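# Three arms cock and latch a snap trap

## Task

Arm mounting positions on the tabletop (scene frame, metres; heading in degrees measured counter-clockwise from +x): arm1 at x=-0.06 y=-0.43 z=+0.72 facing +90; arm2 at x=-0.50 y=+0.00 z=+0.72 facing +0; arm3 at x=+0.58 y=+0.00 z=+0.72 facing +180. Cock the snap trap: rotate the hammer across to the opposite side and trap it under the hold-down bar, then lift the yellow pedal until the lip of its catch rests over the bar's tip. The trap must end up flat on the table. Any number of arms may help. The set state must hold by itself, since anything a robot is still holding in place does not count. At the end, open the grippers and move the arms away from the trap.

## Robot and tools

Setup: three identical i2rt Big YAM arms, arm1, arm2 and arm3, each with six revolute joints, a two-finger gripper and a wrist camera. Two fixed room cameras, cam_high and cam_low, also watch the table. Arms act independently; none waits for another.

Frame: one shared scene frame, origin on the floor, +z up. Each foot sits on the tabletop at z about 0.72 m; positions and headings are given in the task. The hand point is midway between the fingertips; its z axis runs along the fingers and the fingers open along its y axis. Hand reach is roughly 1.0 m from the joint1 axis. The URDF describes each arm relative to its own foot (base_link); hand is the link pinch.

execute_actions: argument actions is a list holding exactly one action, or empty. The action is an object keyed by arm name (arm1, arm2, arm3), each with a joints object. Inside joints, every key is an absolute target, not an offset: joint1_rad through joint6_rad in radians, and gripper_m in metres, the fingertip gap. Any subset of arms and joints may be named; all named motions begin together and may finish at different times. Unnamed joints or arms can still be pushing toward an earlier target. Ranges (tolerance for counting as arrived in brackets): joint1_rad -2.879..2.879 (0.045), rotates the arm about its foot, positive counter-clockwise seen from above, 0 points along the foot's facing; joint2_rad 0..3.141 (0.14), shoulder, 0 is upper arm pointing back roughly level, increasing lifts it up then forward; joint3_rad 0..3.019 (0.09), elbow, 0 fully folded, increasing opens; joint4_rad -1.692..1.57 (0.055), hand pitch, positive tilts fingers up; joint5_rad -1.57..1.57 (0.03), hand yaw, positive to the arm's right; joint6_rad -2.094..2.094 (0.035), hand roll, positive clockwise viewed from behind the hand; gripper_m 0..0.093 (0.003), grip force around 50-62 N per pad. With joints 1 and 6 at 0 and the hand level pointing forward, the camera sits above the hand looking at the fingertips. One action runs at most 15 s. Joints move at different speeds, so the hand may sweep a wide path between postures. An unknown key or out-of-range number makes the whole call rejected and nothing moves. Optional cameras: list of names from arm1_cam_wrist, arm2_cam_wrist, arm3_cam_wrist, cam_high, cam_low, all; omitted, null or ["all"] gives every camera, [] gives none. Images arrive in the order listed on the pictures line.

wait: seconds from 0 to 10; commands nothing new and returns state and images like an empty action.

zoom_image: camera plus region [x0, y0, x1, y1] in pixels of that camera's latest full image (top-left origin, at most 504 by 504); gives a finer view. All images are 672x504.

read_manual: only returns licence texts. finished_scene: pass the scene number to end it once the goal is met and stable; irreversible, and the result tells you whether it succeeded.

Reading results: joint_positions gives current angles. joint_status tells how each commanded joint ended. off_target: stopped short and may still push. contact_stop or time_out: the joint now holds where it stopped, except a timed-out joint that keeps a target (capped at 0.375, 0.375, 0.113, 0.225, 0.075, 0.3 rad from its position for joints 1-6) and keeps pushing, moving on its own if freed; on_its_own lists such joints, and its held-at value is the target, not the position. Sending a joint its reported position relieves the push. joint command not followed, usually with a cause line, means a self/inter-arm collision check blocked that arm's joint targets (the gripper part still runs); those joints show not_followed and the arm may keep retrying them on later actions until given acceptable targets. Empty calls never show this line. A target very close to the current angle may produce no motion. A joint bearing a load slowly sags. A stop in one call cancels later motion calls in the same reply.

Hazards: the arms do not stop on contact and can push very hard. Collision checking can react late and ignores fingers, gripper housings and wrist cameras, so keep arms well apart; a hard press between two robots fails the task at once. Do not knock the trap or anything else out of the work area, and keep the trap flat. Avoid dropping, slipping, slamming or forcing things. Sustained hard pushing or holding a load heats motors: a MOTOR HOT line appears at 85 °C, and at 100 °C an OVER-TEMPERATURE FAULT makes that arm and its gripper go limp and fall until cooled, with joints marked limit_stop_at_motor_heat; resend targets afterwards. Some heat carries into later scenes. The simulation keeps running while you compose replies, with the robots holding the last command, so be concise. Shorter robot motion time is better.

Suggested order: look with the cameras, plan which arm reaches the hammer and which the pedal, swing the hammer over and under the bar, tip the pedal so its catch lip hooks the bar tip, check the trap stays set unaided, open grippers, retract all arms clear, then call finished_scene.

Each tool is called after "Emit:" as name(argument=value, ...), one argument or row to a line, values as JSON.

## Session

Emit:
execute_actions(
  actions=[],
)

Scene clock: 0.00 s.
arm1.joint_positions: joint1_rad=-0.015 joint2_rad=+0.430 joint3_rad=+1.478 joint4_rad=-1.530 joint5_rad=+0.010 joint6_rad=-0.012 gripper_m=+0.095
arm1.joint_status: not commanded
arm1.hand: x=-0.0572 y=-0.3157 z=+1.2942 quat_wxyz=(-0.369, +0.609, -0.601, -0.364) (m; scene frame)
arm2.joint_positions: joint1_rad=+0.010 joint2_rad=+0.447 joint3_rad=+1.476 joint4_rad=-1.533 joint5_rad=+0.003 joint6_rad=-0.003 gripper_m=+0.095
arm2.joint_status: not commanded
arm2.hand: x=-0.3842 y=-0.0065 z=+1.3381 quat_wxyz=(-0.513, -0.009, -0.858, +0.005) (m; scene frame)
arm3.joint_positions: joint1_rad=+0.005 joint2_rad=+0.427 joint3_rad=+1.454 joint4_rad=-1.553 joint5_rad=-0.007 joint6_rad=-0.014 gripper_m=+0.095
arm3.joint_status: not commanded
arm3.hand: x=+0.4623 y=+0.0096 z=+1.3372 quat_wxyz=(-0.005, +0.868, -0.012, -0.497) (m; scene frame)
pictures: arm1_cam_wrist, arm2_cam_wrist, arm3_cam_wrist, cam_high, cam_low
Images, in order (width x height): arm1_cam_wrist 672x504, arm2_cam_wrist 672x504, arm3_cam_wrist 672x504, cam_high 672x504, cam_low 672x504.

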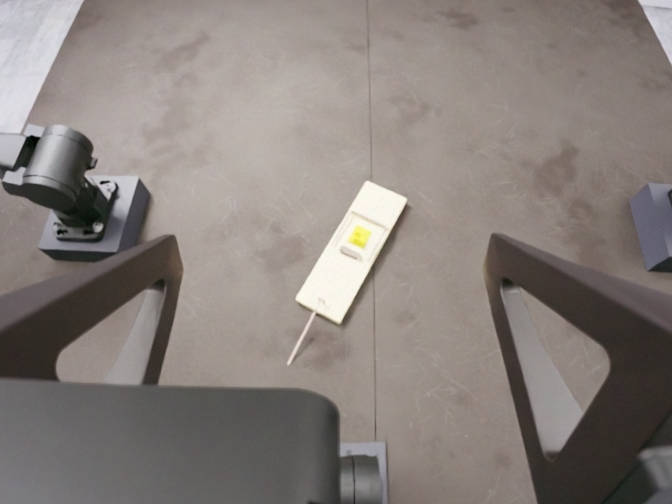

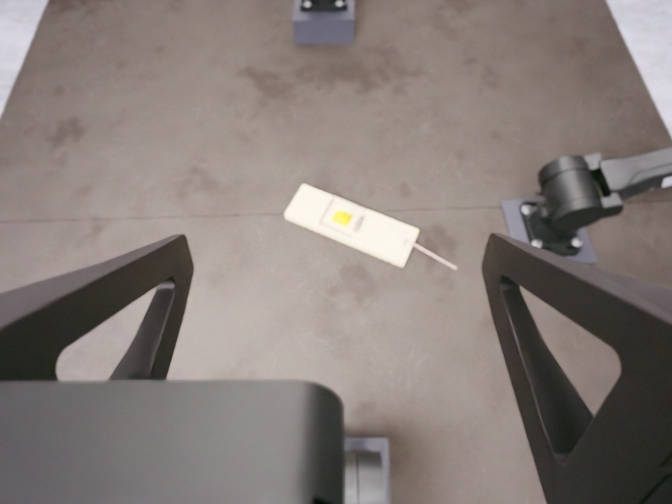

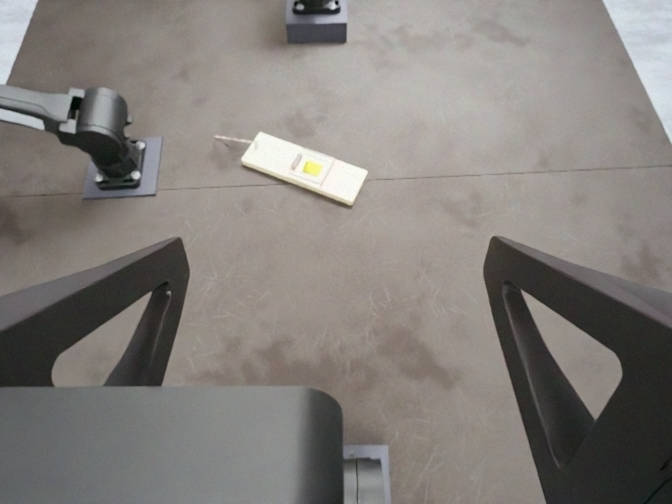

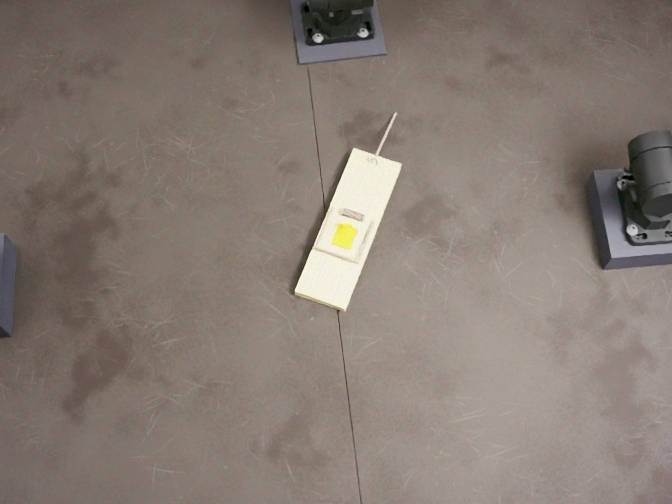

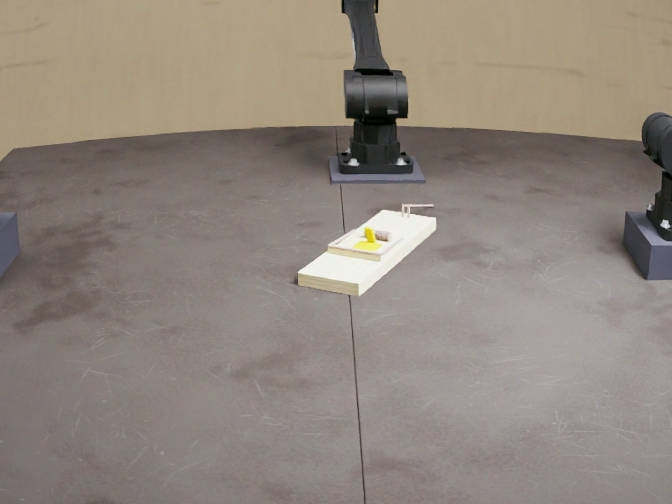

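Emit:
zoom_image(
  camera="cam_low",
  region=[280, 180, 460, 310],
)

Emit:
zoom_image(
  camera="cam_high",
  region=[250, 100, 470, 320],
)

Region (280, 180, 460, 310) of cam_low's 672x504 image, scaled by 2.800, with more detail than that image has.

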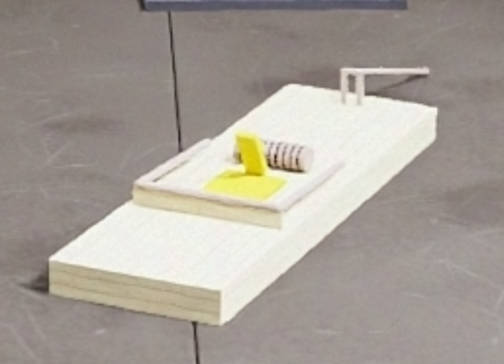

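Region (250, 100, 470, 320) of cam_high's 672x504 image, scaled by 2.291, with more detail than that image has.

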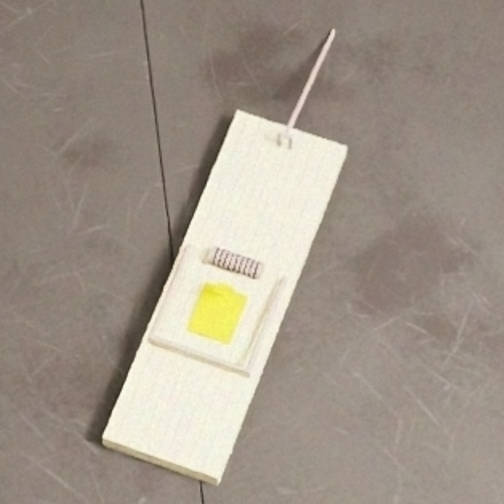

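Emit:
execute_actions(
  actions=[
    {"arm2":{"joints":{"joint1_rad":-0.055,"joint2_rad":1.55,"joint3_rad":1.184,"joint4_rad":-1.205}}},
  ],
)

Scene clock: 2.97 s.
arm1.joint_positions: joint1_rad=-0.015 joint2_rad=+0.430 joint3_rad=+1.478 joint4_rad=-1.530 joint5_rad=+0.010 joint6_rad=-0.012 gripper_m=+0.095
arm1.joint_status: not commanded
arm1.hand: x=-0.0572 y=-0.3157 z=+1.2942 quat_wxyz=(-0.369, +0.609, -0.601, -0.364) (m; scene frame)
arm2.joint_positions: joint1_rad=-0.048 joint2_rad=+1.559 joint3_rad=+1.171 joint4_rad=-1.218 joint5_rad=+0.003 joint6_rad=-0.003 gripper_m=+0.095
arm2.joint_status: all done
arm2.hand: x=-0.0726 y=-0.0351 z=+0.8970 quat_wxyz=(+0.013, -0.037, -0.999, -0.002) (m; scene frame)
arm3.joint_positions: joint1_rad=+0.005 joint2_rad=+0.427 joint3_rad=+1.454 joint4_rad=-1.553 joint5_rad=-0.007 joint6_rad=-0.014 gripper_m=+0.095
arm3.joint_status: not commanded
arm3.hand: x=+0.4623 y=+0.0096 z=+1.3372 quat_wxyz=(-0.005, +0.868, -0.012, -0.497) (m; scene frame)
pictures: arm1_cam_wrist, arm2_cam_wrist, arm3_cam_wrist, cam_high, cam_low
Images, in order (width x height): arm1_cam_wrist 672x504, arm2_cam_wrist 672x504, arm3_cam_wrist 672x504, cam_high 672x504, cam_low 672x504.

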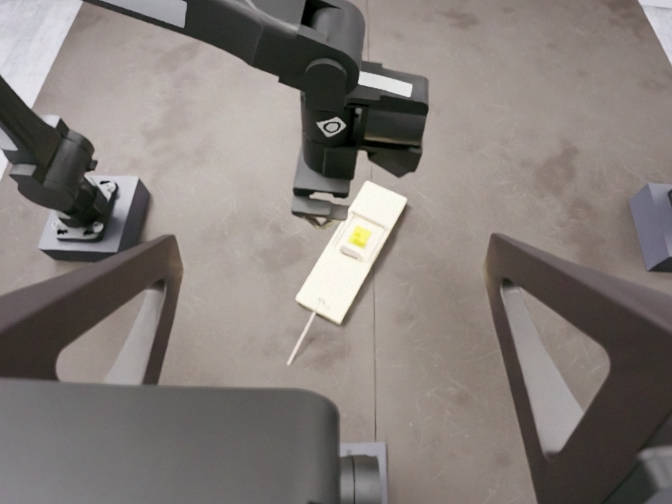

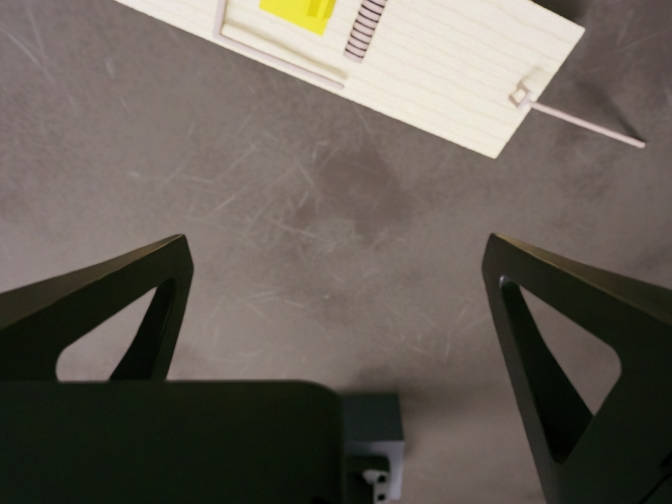

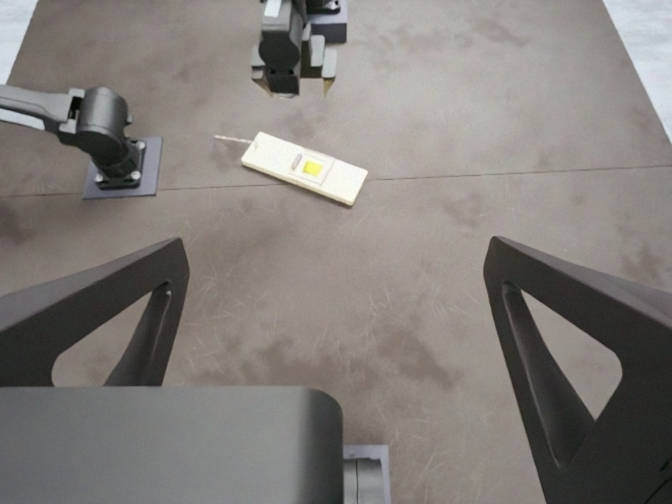

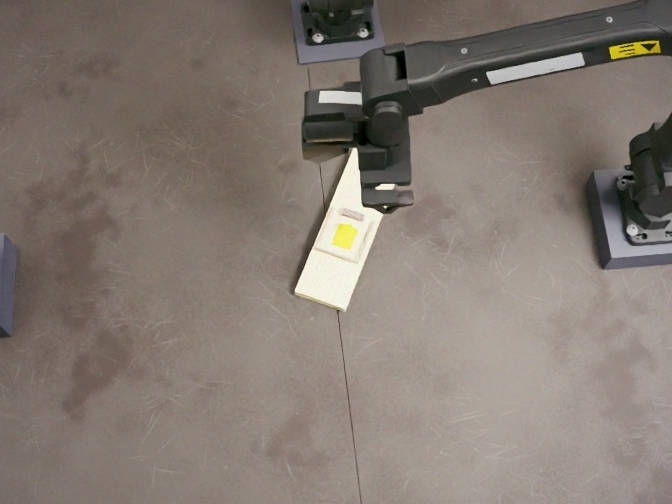

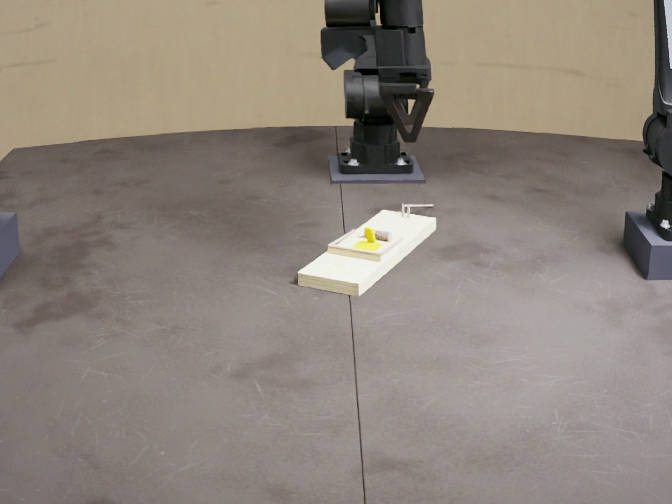

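Emit:
execute_actions(
  actions=[
    {"arm2":{"joints":{"joint1_rad":0.079,"joint2_rad":1.78,"joint3_rad":1.186,"joint4_rad":-0.94,"joint6_rad":0.49,"gripper_m":0.025}},"arm3":{"joints":{"joint1_rad":-0.075,"joint2_rad":1.72,"joint3_rad":0.70,"joint4_rad":0.458,"joint6_rad":1.57,"gripper_m":0}}},
  ],
)

Emit:
zoom_image(
  camera="cam_low",
  region=[240, 140, 460, 310],
)

Scene clock: 6.30 s.
arm1.joint_positions: joint1_rad=-0.015 joint2_rad=+0.430 joint3_rad=+1.478 joint4_rad=-1.530 joint5_rad=+0.010 joint6_rad=-0.012 gripper_m=+0.095
arm1.joint_status: not commanded
arm1.hand: x=-0.0572 y=-0.3157 z=+1.2942 quat_wxyz=(-0.369, +0.609, -0.601, -0.364) (m; scene frame)
arm2.joint_positions: joint1_rad=+0.089 joint2_rad=+1.800 joint3_rad=+1.171 joint4_rad=-0.954 joint5_rad=+0.003 joint6_rad=+0.473 gripper_m=+0.025
arm2.joint_status: all done
arm2.hand: x=-0.0213 y=+0.0271 z=+0.7910 quat_wxyz=(+0.001, -0.205, -0.979, +0.000) (m; scene frame)
arm3.joint_positions: joint1_rad=-0.070 joint2_rad=+1.708 joint3_rad=+0.698 joint4_rad=+0.440 joint5_rad=-0.007 joint6_rad=+1.562 gripper_m=+0.001
arm3.joint_status: all done
arm3.hand: x=+0.0323 y=+0.0626 z=+0.8220 quat_wxyz=(+0.322, +0.587, -0.654, -0.352) (m; scene frame)
pictures: arm1_cam_wrist, arm2_cam_wrist, arm3_cam_wrist, cam_high, cam_low
Images, in order (width x height): arm1_cam_wrist 672x504, arm2_cam_wrist 672x504, arm3_cam_wrist 672x504, cam_high 672x504, cam_low 672x504.

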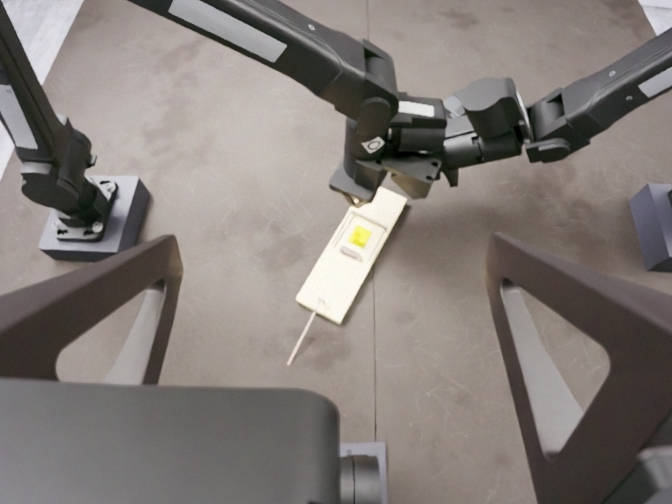

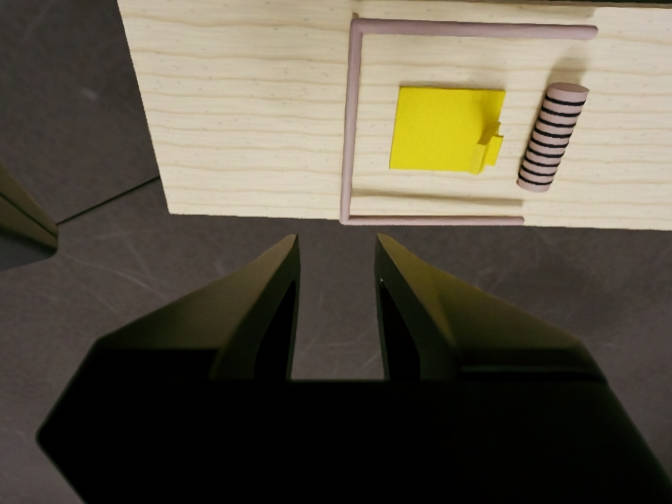

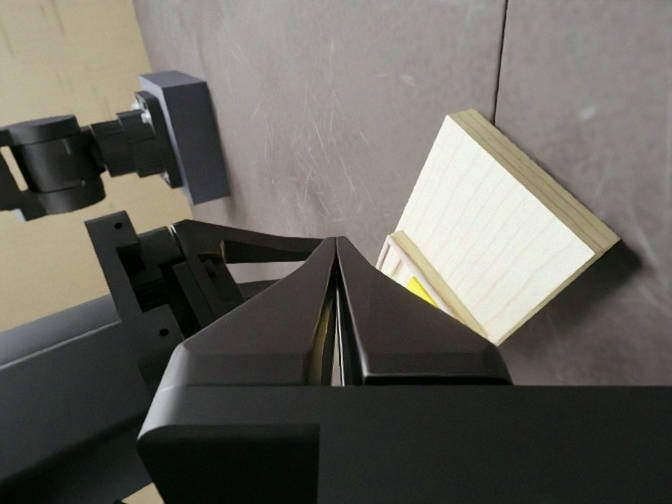

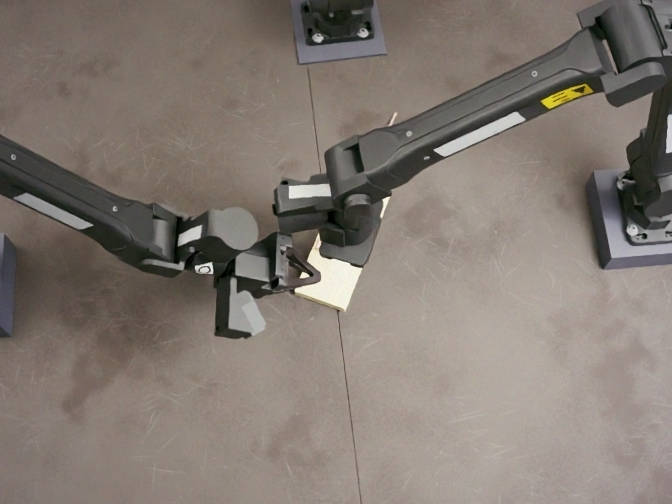

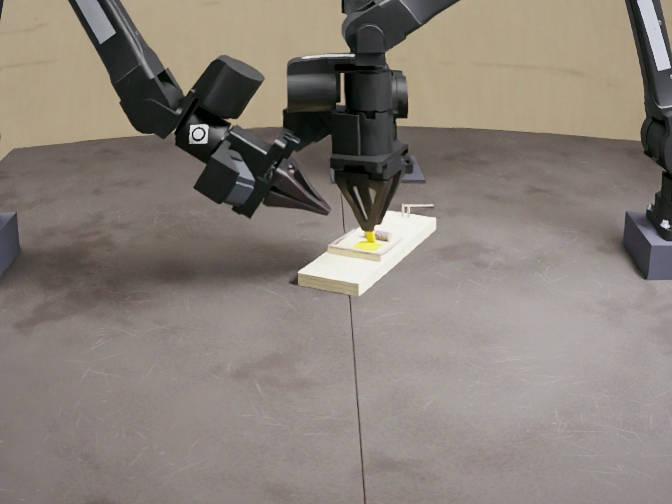

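Region (240, 140, 460, 310) of cam_low's 672x504 image, scaled by 2.291, with more detail than that image has; it fills the top 389 rows of this view, and the rest is white.

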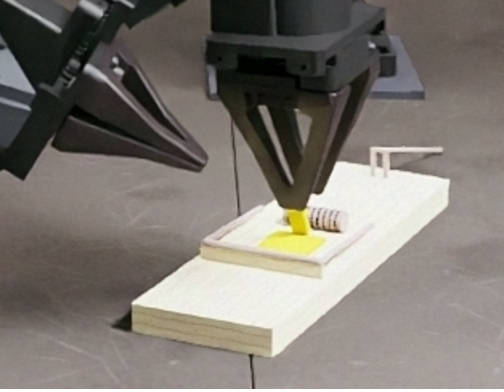

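Emit:
execute_actions(
  actions=[
    {"arm3":{"joints":{"joint1_rad":-0.055,"joint2_rad":1.95,"joint3_rad":0.706,"joint4_rad":0.66}}},
  ],
  cameras=[],
)

Emit:
execute_actions(
  actions=[
    {"arm2":{"joints":{"joint1_rad":0.071,"joint2_rad":1.838,"joint3_rad":1.177,"joint4_rad":-0.885}}},
  ],
  cameras=["arm2_cam_wrist","arm3_cam_wrist","cam_low"],
)

Emit:
zoom_image(
  camera="cam_low",
  region=[240, 140, 460, 310],
)

Scene clock: 7.80 s.
arm1.joint_positions: joint1_rad=-0.015 joint2_rad=+0.430 joint3_rad=+1.478 joint4_rad=-1.530 joint5_rad=+0.010 joint6_rad=-0.012 gripper_m=+0.095
arm1.joint_status: not commanded
arm1.hand: x=-0.0572 y=-0.3157 z=+1.2942 quat_wxyz=(-0.369, +0.609, -0.601, -0.364) (m; scene frame)
arm2.joint_positions: joint1_rad=+0.089 joint2_rad=+1.800 joint3_rad=+1.171 joint4_rad=-0.954 joint5_rad=+0.003 joint6_rad=+0.473 gripper_m=+0.025
arm2.joint_status: not commanded
arm2.hand: x=-0.0213 y=+0.0271 z=+0.7910 quat_wxyz=(+0.001, -0.205, -0.979, +0.000) (m; scene frame)
arm3.joint_positions: joint1_rad=-0.063 joint2_rad=+1.933 joint3_rad=+0.699 joint4_rad=+0.649 joint5_rad=-0.007 joint6_rad=+1.564 gripper_m=+0.001
arm3.joint_status: all done
arm3.hand: x=+0.0325 y=+0.0578 z=+0.7465 quat_wxyz=(+0.319, +0.591, -0.655, -0.346) (m; scene frame)
pictures: none
No camera images: the call's "cameras" was empty. Leave "cameras" out to get every camera's image.

Scene clock: 8.57 s.
arm1.joint_positions: joint1_rad=-0.015 joint2_rad=+0.430 joint3_rad=+1.478 joint4_rad=-1.530 joint5_rad=+0.010 joint6_rad=-0.012 gripper_m=+0.095
arm1.joint_status: not commanded
arm1.hand: x=-0.0572 y=-0.3157 z=+1.2942 quat_wxyz=(-0.369, +0.609, -0.601, -0.364) (m; scene frame)
arm2.joint_positions: joint1_rad=+0.080 joint2_rad=+1.837 joint3_rad=+1.171 joint4_rad=-0.900 joint5_rad=+0.003 joint6_rad=+0.473 gripper_m=+0.025
arm2.joint_status: all done
arm2.hand: x=-0.0122 y=+0.0236 z=+0.7739 quat_wxyz=(-0.007, -0.210, -0.978, -0.003) (m; scene frame)
arm3.joint_positions: joint1_rad=-0.063 joint2_rad=+1.933 joint3_rad=+0.699 joint4_rad=+0.649 joint5_rad=-0.007 joint6_rad=+1.564 gripper_m=+0.001
arm3.joint_status: not commanded
arm3.hand: x=+0.0325 y=+0.0578 z=+0.7465 quat_wxyz=(+0.319, +0.591, -0.655, -0.346) (m; scene frame)
pictures: arm2_cam_wrist, arm3_cam_wrist, cam_low
Images, in order (width x height): arm2_cam_wrist 672x504, arm3_cam_wrist 672x504, cam_low 672x504.

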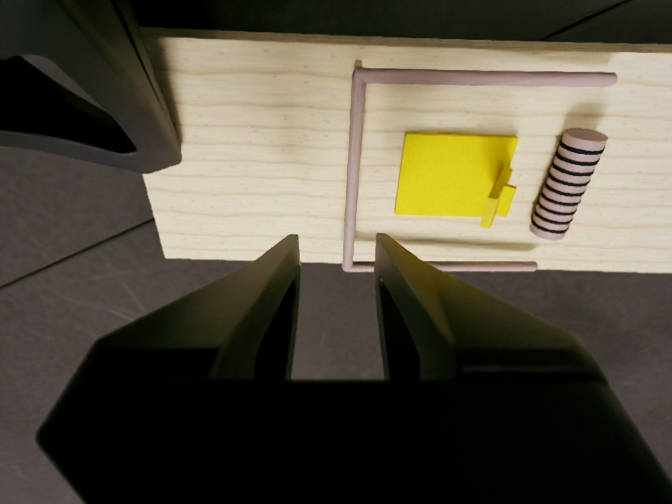

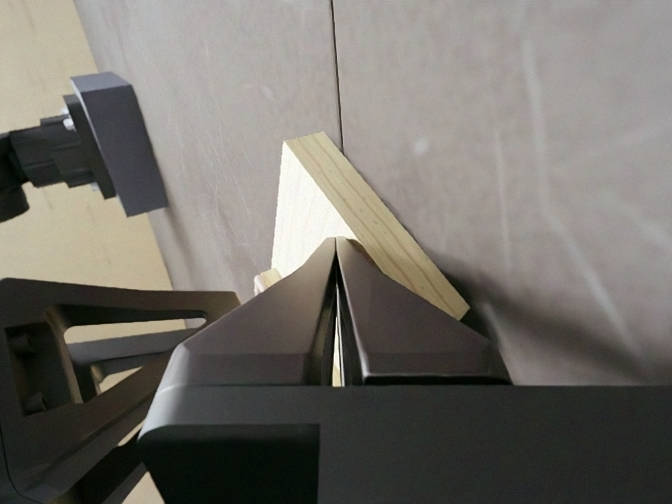

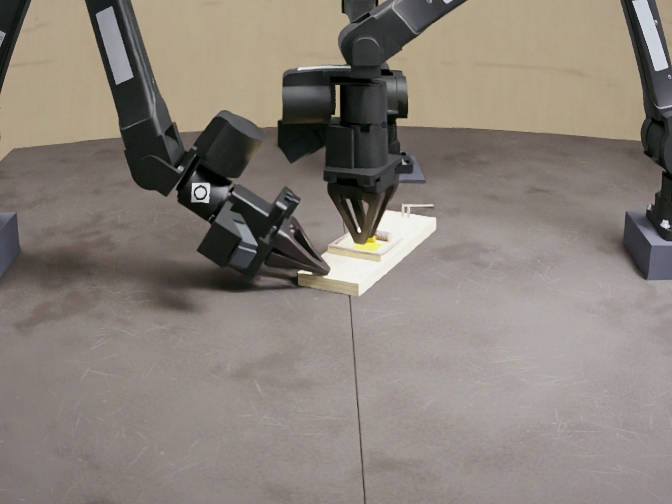

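Region (240, 140, 460, 310) of cam_low's 672x504 image, scaled by 2.291, with more detail than that image has; it fills the top 389 rows of this view, and the rest is white.

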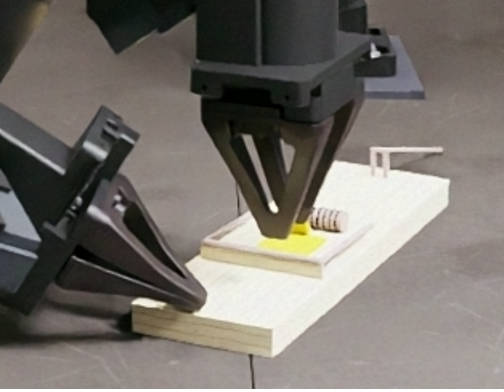

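Emit:
execute_actions(
  actions=[
    {"arm3":{"joints":{"joint1_rad":-0.035,"joint2_rad":1.975}},"arm2":{"joints":{"joint1_rad":0.064,"joint2_rad":1.885}}},
  ],
  cameras=["arm2_cam_wrist","cam_low"],
)

Emit:
zoom_image(
  camera="cam_low",
  region=[280, 190, 440, 310],
)

Scene clock: 9.47 s.
arm1.joint_positions: joint1_rad=-0.015 joint2_rad=+0.430 joint3_rad=+1.478 joint4_rad=-1.530 joint5_rad=+0.010 joint6_rad=-0.012 gripper_m=+0.095
arm1.joint_status: not commanded
arm1.hand: x=-0.0572 y=-0.3157 z=+1.2942 quat_wxyz=(-0.369, +0.609, -0.601, -0.364) (m; scene frame)
arm2.joint_positions: joint1_rad=+0.074 joint2_rad=+1.888 joint3_rad=+1.171 joint4_rad=-0.898 joint5_rad=+0.003 joint6_rad=+0.473 gripper_m=+0.025
arm2.joint_status: all done
arm2.hand: x=-0.0188 y=+0.0202 z=+0.7505 quat_wxyz=(+0.017, -0.213, -0.977, +0.004) (m; scene frame)
arm3.joint_positions: joint1_rad=-0.047 joint2_rad=+1.936 joint3_rad=+0.699 joint4_rad=+0.653 joint5_rad=-0.007 joint6_rad=+1.564 gripper_m=+0.001
arm3.joint_status: all done
arm3.hand: x=+0.0317 y=+0.0491 z=+0.7456 quat_wxyz=(+0.322, +0.596, -0.650, -0.344) (m; scene frame)
pictures: arm2_cam_wrist, cam_low
Images, in order (width x height): arm2_cam_wrist 672x504, cam_low 672x504.

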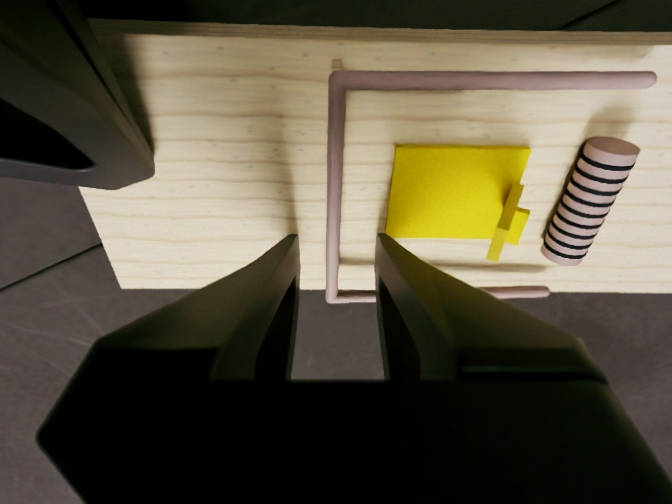

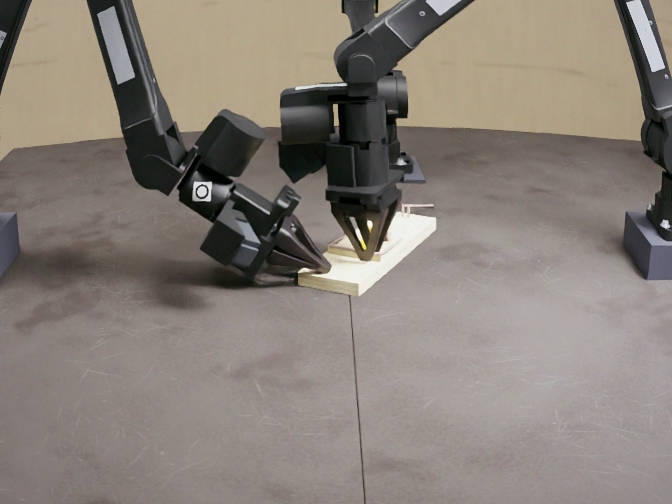

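Region (280, 190, 440, 310) of cam_low's 672x504 image, scaled by 3.150, with more detail than that image has; it fills the top 378 rows of this view, and the rest is white.

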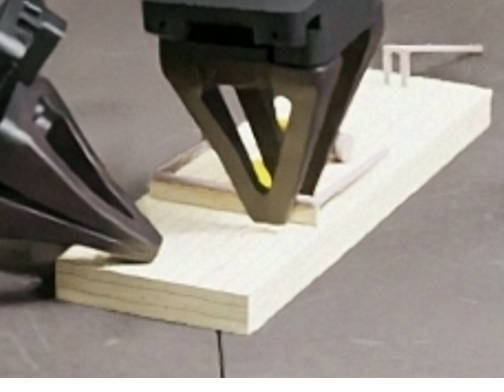

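Emit:
execute_actions(
  actions=[
    {"arm2":{"joints":{"gripper_m":0}},"arm3":{"joints":{"joint2_rad":1.99}}},
  ],
  cameras=[],
)

Emit:
execute_actions(
  actions=[
    {"arm2":{"joints":{"joint1_rad":0.045,"joint2_rad":1.79,"joint3_rad":1.178,"joint4_rad":-0.925}}},
  ],
  cameras=["arm2_cam_wrist","cam_low"],
)

Scene clock: 17.60 s.
arm1.joint_positions: joint1_rad=-0.015 joint2_rad=+0.430 joint3_rad=+1.478 joint4_rad=-1.530 joint5_rad=+0.010 joint6_rad=-0.012 gripper_m=+0.095
arm1.joint_status: not commanded
arm1.hand: x=-0.0572 y=-0.3157 z=+1.2942 quat_wxyz=(-0.369, +0.609, -0.601, -0.364) (m; scene frame)
arm2.joint_positions: joint1_rad=+0.074 joint2_rad=+1.888 joint3_rad=+1.171 joint4_rad=-0.897 joint5_rad=+0.000 joint6_rad=+0.477 gripper_m=+0.003
arm2.joint_status: all done
arm2.hand: x=-0.0185 y=+0.0208 z=+0.7505 quat_wxyz=(+0.016, -0.215, -0.977, +0.002) (m; scene frame)
arm3.joint_positions: joint1_rad=-0.046 joint2_rad=+1.941 joint3_rad=+0.699 joint4_rad=+0.663 joint5_rad=-0.007 joint6_rad=+1.564 gripper_m=+0.001
arm3.joint_status: all done
arm3.hand: x=+0.0311 y=+0.0487 z=+0.7451 quat_wxyz=(+0.324, +0.596, -0.649, -0.346) (m; scene frame)
pictures: none
No camera images: the call's "cameras" was empty. Leave "cameras" out to get every camera's image.

Scene clock: 18.47 s.
arm1.joint_positions: joint1_rad=-0.015 joint2_rad=+0.430 joint3_rad=+1.478 joint4_rad=-1.530 joint5_rad=+0.010 joint6_rad=-0.012 gripper_m=+0.095
arm1.joint_status: not commanded
arm1.hand: x=-0.0572 y=-0.3157 z=+1.2942 quat_wxyz=(-0.369, +0.609, -0.601, -0.364) (m; scene frame)
arm2.joint_positions: joint1_rad=+0.060 joint2_rad=+1.843 joint3_rad=+1.155 joint4_rad=-0.912 joint5_rad=-0.001 joint6_rad=+0.477 gripper_m=+0.003
arm2.joint_status: all done
arm2.hand: x=-0.0230 y=+0.0139 z=+0.7668 quat_wxyz=(+0.010, -0.222, -0.975, -0.001) (m; scene frame)
arm3.joint_positions: joint1_rad=-0.034 joint2_rad=+1.941 joint3_rad=+0.704 joint4_rad=+0.675 joint5_rad=-0.010 joint6_rad=+1.565 gripper_m=+0.001
arm3.joint_status: not commanded
arm3.hand: x=+0.0266 y=+0.0421 z=+0.7491 quat_wxyz=(+0.332, +0.597, -0.642, -0.348) (m; scene frame)
pictures: arm2_cam_wrist, cam_low
Images, in order (width x height): arm2_cam_wrist 672x504, cam_low 672x504.

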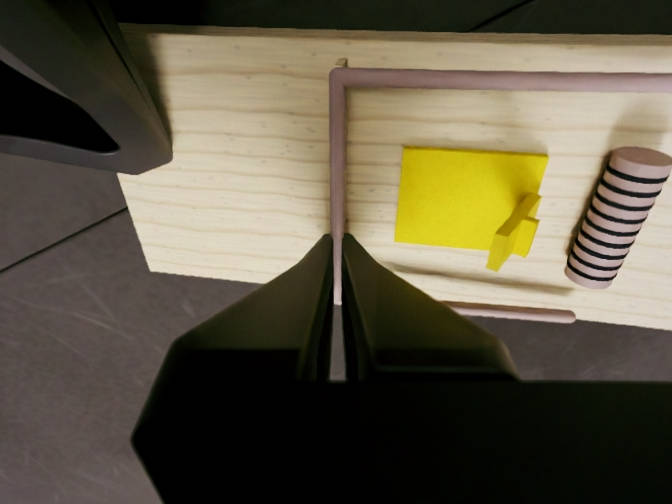

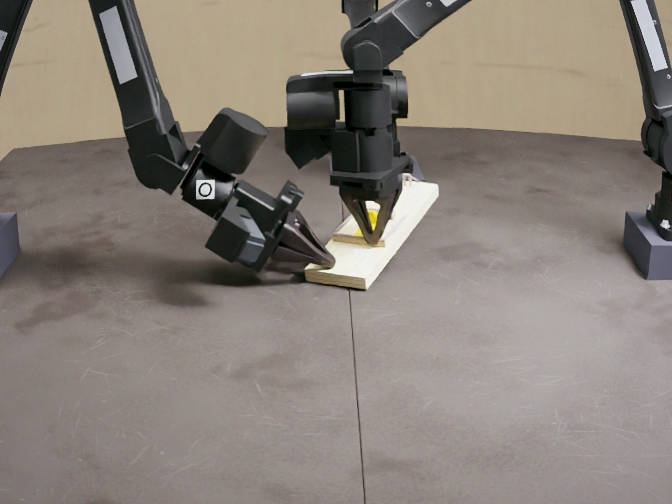

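Emit:
execute_actions(
  actions=[
    {"arm2":{"joints":{"joint2_rad":1.87}},"arm1":{"joints":{"joint1_rad":0.02,"joint2_rad":0.632,"joint3_rad":0.21,"joint4_rad":-0.45,"joint6_rad":1.57,"gripper_m":0}}},
  ],
)

Scene clock: 20.97 s.
arm1.joint_positions: joint1_rad=+0.012 joint2_rad=+0.641 joint3_rad=+0.214 joint4_rad=-0.477 joint5_rad=+0.010 joint6_rad=+1.552 gripper_m=+0.001
arm1.joint_status: all done
arm1.hand: x=-0.0669 y=-0.1713 z=+0.7874 quat_wxyz=(-0.001, +0.024, -0.944, -0.328) (m; scene frame)
arm2.joint_positions: joint1_rad=+0.056 joint2_rad=+1.880 joint3_rad=+1.155 joint4_rad=-0.915 joint5_rad=+0.001 joint6_rad=+0.477 gripper_m=+0.003
arm2.joint_status: all done
arm2.hand: x=-0.0291 y=+0.0117 z=+0.7501 quat_wxyz=(+0.029, -0.224, -0.974, +0.005) (m; scene frame)
arm3.joint_positions: joint1_rad=-0.034 joint2_rad=+1.949 joint3_rad=+0.704 joint4_rad=+0.675 joint5_rad=-0.010 joint6_rad=+1.565 gripper_m=+0.001
arm3.joint_status: not commanded
arm3.hand: x=+0.0279 y=+0.0419 z=+0.7448 quat_wxyz=(+0.329, +0.598, -0.644, -0.345) (m; scene frame)
pictures: arm1_cam_wrist, arm2_cam_wrist, arm3_cam_wrist, cam_high, cam_low
Images, in order (width x height): arm1_cam_wrist 672x504, arm2_cam_wrist 672x504, arm3_cam_wrist 672x504, cam_high 672x504, cam_low 672x504.

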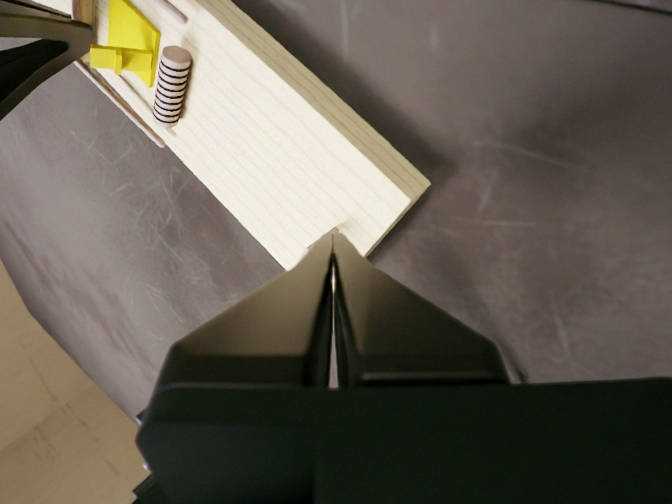

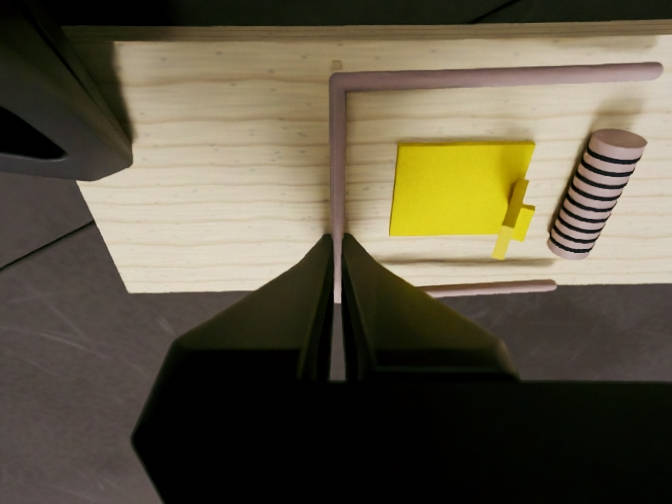

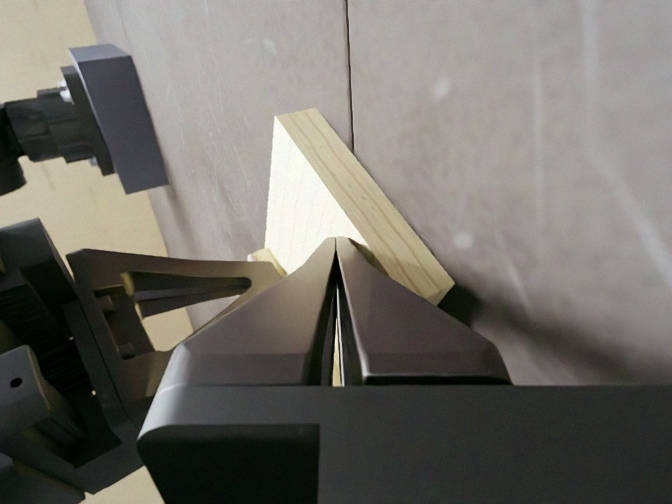

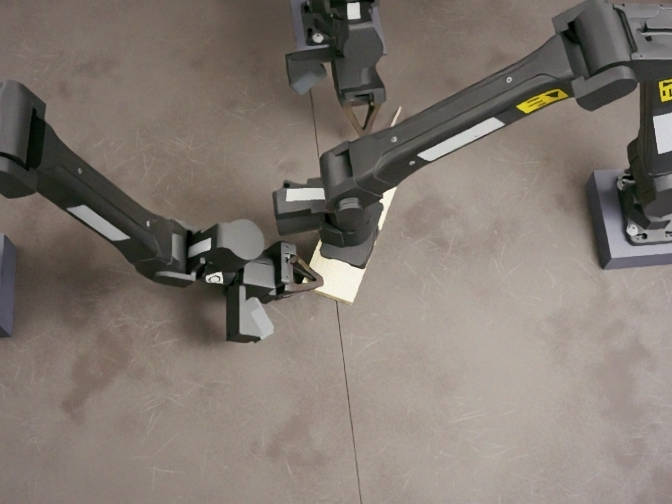

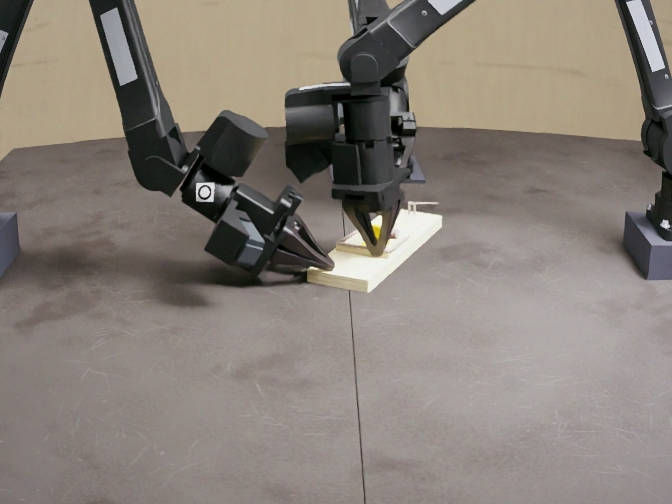

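Emit:
execute_actions(
  actions=[
    {"arm1":{"joints":{"joint1_rad":0.045,"joint2_rad":0.86,"joint3_rad":0.165,"joint4_rad":-0.17}}},
  ],
  cameras=["arm1_cam_wrist"],
)

Scene clock: 22.23 s.
arm1.joint_positions: joint1_rad=+0.037 joint2_rad=+0.854 joint3_rad=+0.172 joint4_rad=-0.197 joint5_rad=+0.010 joint6_rad=+1.553 gripper_m=+0.001
arm1.joint_status: all done
arm1.hand: x=-0.0747 y=-0.1528 z=+0.7576 quat_wxyz=(+0.004, +0.035, -0.940, -0.339) (m; scene frame)
arm2.joint_positions: joint1_rad=+0.056 joint2_rad=+1.880 joint3_rad=+1.155 joint4_rad=-0.915 joint5_rad=+0.001 joint6_rad=+0.477 gripper_m=+0.003
arm2.joint_status: not commanded
arm2.hand: x=-0.0291 y=+0.0117 z=+0.7501 quat_wxyz=(+0.029, -0.224, -0.974, +0.005) (m; scene frame)
arm3.joint_positions: joint1_rad=-0.034 joint2_rad=+1.949 joint3_rad=+0.704 joint4_rad=+0.675 joint5_rad=-0.010 joint6_rad=+1.565 gripper_m=+0.001
arm3.joint_status: not commanded
arm3.hand: x=+0.0279 y=+0.0419 z=+0.7448 quat_wxyz=(+0.329, +0.598, -0.644, -0.345) (m; scene frame)
pictures: arm1_cam_wrist
Images, in order (width x height): arm1_cam_wrist 672x504.

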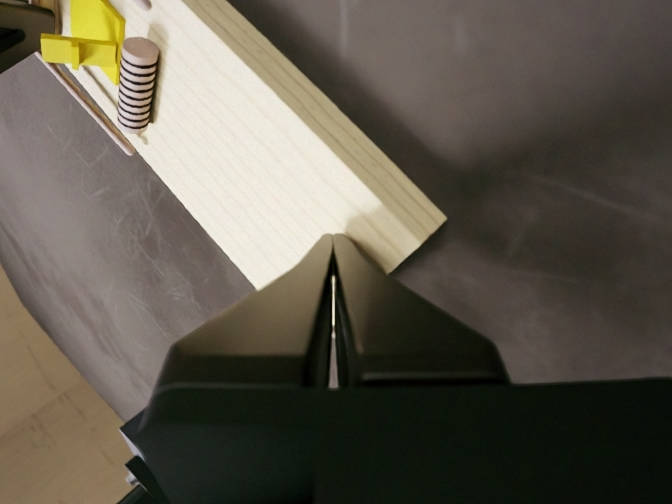

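Emit:
execute_actions(
  actions=[
    {"arm1":{"joints":{"joint1_rad":0.025,"joint2_rad":0.99}}},
  ],
  cameras=[],
)

Emit:
execute_actions(
  actions=[
    {"arm2":{"joints":{"joint1_rad":0.03,"joint2_rad":1.76,"joint3_rad":1.175,"joint4_rad":-0.925}}},
  ],
  cameras=["arm1_cam_wrist","cam_low"],
)

Scene clock: 23.27 s.
arm1.joint_positions: joint1_rad=+0.036 joint2_rad=+0.910 joint3_rad=+0.182 joint4_rad=-0.163 joint5_rad=+0.008 joint6_rad=+1.553 gripper_m=+0.001
arm1.joint_status: all done
arm1.hand: x=-0.0749 y=-0.1476 z=+0.7529 quat_wxyz=(+0.004, +0.035, -0.942, -0.334) (m; scene frame)
arm2.joint_positions: joint1_rad=+0.056 joint2_rad=+1.880 joint3_rad=+1.155 joint4_rad=-0.915 joint5_rad=-0.002 joint6_rad=+0.478 gripper_m=+0.003
arm2.joint_status: not commanded
arm2.hand: x=-0.0291 y=+0.0122 z=+0.7501 quat_wxyz=(+0.029, -0.224, -0.974, +0.004) (m; scene frame)
arm3.joint_positions: joint1_rad=-0.034 joint2_rad=+1.949 joint3_rad=+0.704 joint4_rad=+0.675 joint5_rad=-0.008 joint6_rad=+1.565 gripper_m=+0.001
arm3.joint_status: not commanded
arm3.hand: x=+0.0279 y=+0.0422 z=+0.7448 quat_wxyz=(+0.329, +0.598, -0.644, -0.346) (m; scene frame)
pictures: none
No camera images: the call's "cameras" was empty. Leave "cameras" out to get every camera's image.

Scene clock: 24.07 s.
arm1.joint_positions: joint1_rad=+0.036 joint2_rad=+0.916 joint3_rad=+0.185 joint4_rad=-0.159 joint5_rad=+0.006 joint6_rad=+1.554 gripper_m=+0.001
arm1.joint_status: not commanded
arm1.hand: x=-0.0754 y=-0.1464 z=+0.7530 quat_wxyz=(+0.006, +0.035, -0.942, -0.334) (m; scene frame)
arm2.joint_positions: joint1_rad=+0.049 joint2_rad=+1.819 joint3_rad=+1.140 joint4_rad=-0.920 joint5_rad=-0.005 joint6_rad=+0.478 gripper_m=+0.003
arm2.joint_status: all done
arm2.hand: x=-0.0293 y=+0.0095 z=+0.7730 quat_wxyz=(+0.010, -0.227, -0.974, -0.002) (m; scene frame)
arm3.joint_positions: joint1_rad=-0.035 joint2_rad=+1.949 joint3_rad=+0.704 joint4_rad=+0.675 joint5_rad=-0.005 joint6_rad=+1.565 gripper_m=+0.001
arm3.joint_status: not commanded
arm3.hand: x=+0.0280 y=+0.0429 z=+0.7448 quat_wxyz=(+0.328, +0.597, -0.645, -0.347) (m; scene frame)
pictures: arm1_cam_wrist, cam_low
Images, in order (width x height): arm1_cam_wrist 672x504, cam_low 672x504.

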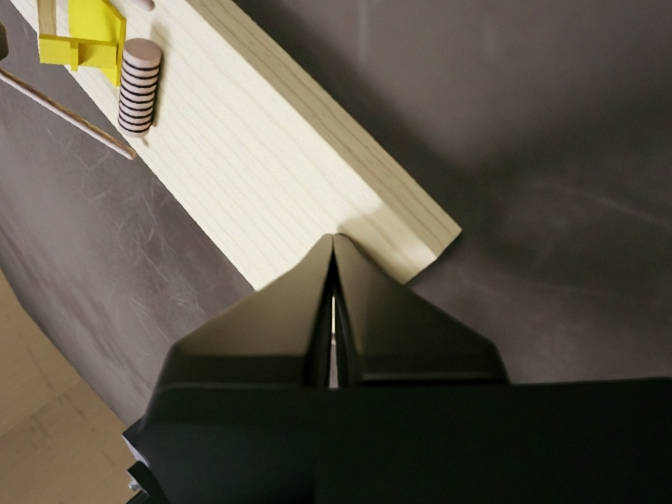

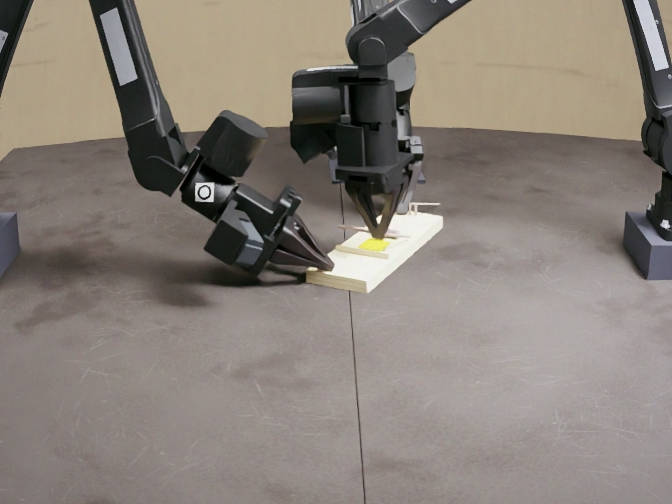

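Emit:
execute_actions(
  actions=[
    {"arm2":{"joints":{"joint1_rad":-0.005,"joint2_rad":1.70,"joint3_rad":1.175,"joint4_rad":-0.96,"joint6_rad":0.43}}},
  ],
  cameras=[],
)

Emit:
execute_actions(
  actions=[
    {"arm2":{"joints":{"joint1_rad":-0.055,"joint2_rad":1.68,"joint3_rad":1.155,"joint4_rad":-0.98,"joint6_rad":0.38}}},
  ],
  cameras=["arm1_cam_wrist","cam_low"],
)

Scene clock: 25.03 s.
arm1.joint_positions: joint1_rad=+0.036 joint2_rad=+0.917 joint3_rad=+0.185 joint4_rad=-0.158 joint5_rad=+0.006 joint6_rad=+1.554 gripper_m=+0.001
arm1.joint_status: not commanded
arm1.hand: x=-0.0754 y=-0.1463 z=+0.7530 quat_wxyz=(+0.006, +0.035, -0.942, -0.334) (m; scene frame)
arm2.joint_positions: joint1_rad=+0.022 joint2_rad=+1.765 joint3_rad=+1.133 joint4_rad=-0.957 joint5_rad=-0.014 joint6_rad=+0.450 gripper_m=+0.003
arm2.joint_status: all done
arm2.hand: x=-0.0347 y=-0.0020 z=+0.7955 quat_wxyz=(+0.005, -0.227, -0.974, -0.009) (m; scene frame)
arm3.joint_positions: joint1_rad=-0.035 joint2_rad=+1.949 joint3_rad=+0.704 joint4_rad=+0.675 joint5_rad=-0.005 joint6_rad=+1.565 gripper_m=+0.001
arm3.joint_status: not commanded
arm3.hand: x=+0.0280 y=+0.0429 z=+0.7448 quat_wxyz=(+0.328, +0.597, -0.645, -0.347) (m; scene frame)
pictures: none
No camera images: the call's "cameras" was empty. Leave "cameras" out to get every camera's image.

Scene clock: 26.70 s.
arm1.joint_positions: joint1_rad=+0.036 joint2_rad=+0.917 joint3_rad=+0.185 joint4_rad=-0.158 joint5_rad=+0.006 joint6_rad=+1.554 gripper_m=+0.001
arm1.joint_status: not commanded
arm1.hand: x=-0.0755 y=-0.1463 z=+0.7530 quat_wxyz=(+0.006, +0.035, -0.942, -0.334) (m; scene frame)
arm2.joint_positions: joint1_rad=-0.005 joint2_rad=+1.736 joint3_rad=+1.124 joint4_rad=-0.972 joint5_rad=-0.029 joint6_rad=+0.408 gripper_m=+0.003
arm2.joint_status: joint1_rad time_out (moved -0.027 of -0.077); the others done
arm2.on_its_own: joint1_rad reads -0.005 and still pushes toward -0.055 since a time_out
arm2.hand: x=-0.0399 y=-0.0119 z=+0.8052 quat_wxyz=(+0.005, -0.220, -0.975, -0.017) (m; scene frame)
arm3.joint_positions: joint1_rad=-0.035 joint2_rad=+1.949 joint3_rad=+0.704 joint4_rad=+0.675 joint5_rad=-0.005 joint6_rad=+1.565 gripper_m=+0.001
arm3.joint_status: not commanded
arm3.hand: x=+0.0280 y=+0.0430 z=+0.7448 quat_wxyz=(+0.328, +0.597, -0.645, -0.347) (m; scene frame)
pictures: arm1_cam_wrist, cam_low
Images, in order (width x height): arm1_cam_wrist 672x504, cam_low 672x504.

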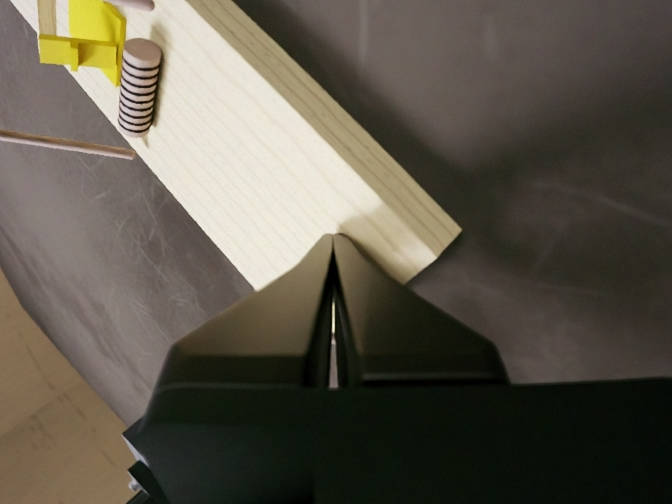

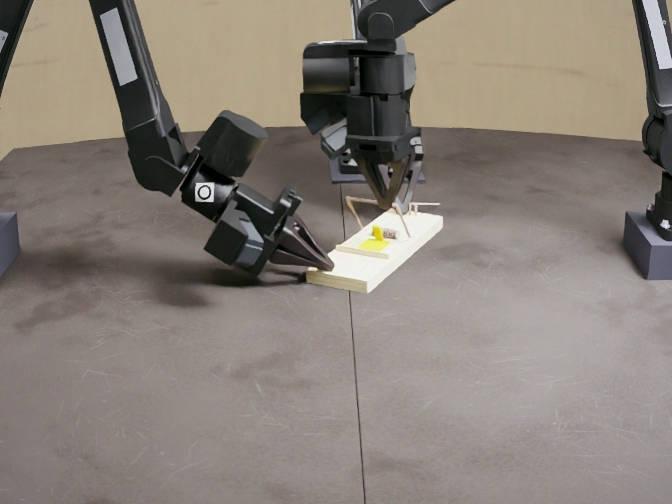

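Emit:
execute_actions(
  actions=[
    {"arm2":{"joints":{"joint1_rad":-0.13,"joint2_rad":1.65,"joint3_rad":1.13,"joint4_rad":-0.99,"joint5_rad":0.03,"joint6_rad":0.33}}},
  ],
  cameras=[],
)

Emit:
execute_actions(
  actions=[
    {"arm2":{"joints":{"joint1_rad":-0.2,"joint2_rad":1.67,"joint3_rad":1.09,"joint4_rad":-0.98,"joint5_rad":0.05,"joint6_rad":0.28}}},
  ],
  cameras=["arm1_cam_wrist","cam_low","cam_high"],
)

Scene clock: 28.97 s.
arm1.joint_positions: joint1_rad=+0.036 joint2_rad=+0.917 joint3_rad=+0.185 joint4_rad=-0.158 joint5_rad=+0.006 joint6_rad=+1.554 gripper_m=+0.001
arm1.joint_status: not commanded
arm1.hand: x=-0.0755 y=-0.1463 z=+0.7530 quat_wxyz=(+0.006, +0.035, -0.942, -0.334) (m; scene frame)
arm2.joint_positions: joint1_rad=-0.063 joint2_rad=+1.686 joint3_rad=+1.101 joint4_rad=-0.993 joint5_rad=-0.023 joint6_rad=+0.355 gripper_m=+0.003
arm2.joint_status: joint1_rad time_out (moved -0.057 of -0.125); joint5_rad time_out (moved +0.006 of +0.059); the others done
arm2.on_its_own: joint1_rad reads -0.063 and still pushes toward -0.130 since a time_out; joint5_rad reads -0.023 and still pushes toward +0.030 since a time_out
arm2.hand: x=-0.0527 y=-0.0383 z=+0.8195 quat_wxyz=(+0.001, -0.222, -0.975, -0.015) (m; scene frame)
arm3.joint_positions: joint1_rad=-0.035 joint2_rad=+1.949 joint3_rad=+0.704 joint4_rad=+0.675 joint5_rad=-0.005 joint6_rad=+1.565 gripper_m=+0.001
arm3.joint_status: not commanded
arm3.hand: x=+0.0280 y=+0.0430 z=+0.7448 quat_wxyz=(+0.328, +0.597, -0.645, -0.347) (m; scene frame)
pictures: none
No camera images: the call's "cameras" was empty. Leave "cameras" out to get every camera's image.

not run: a stop came earlier in this reply.


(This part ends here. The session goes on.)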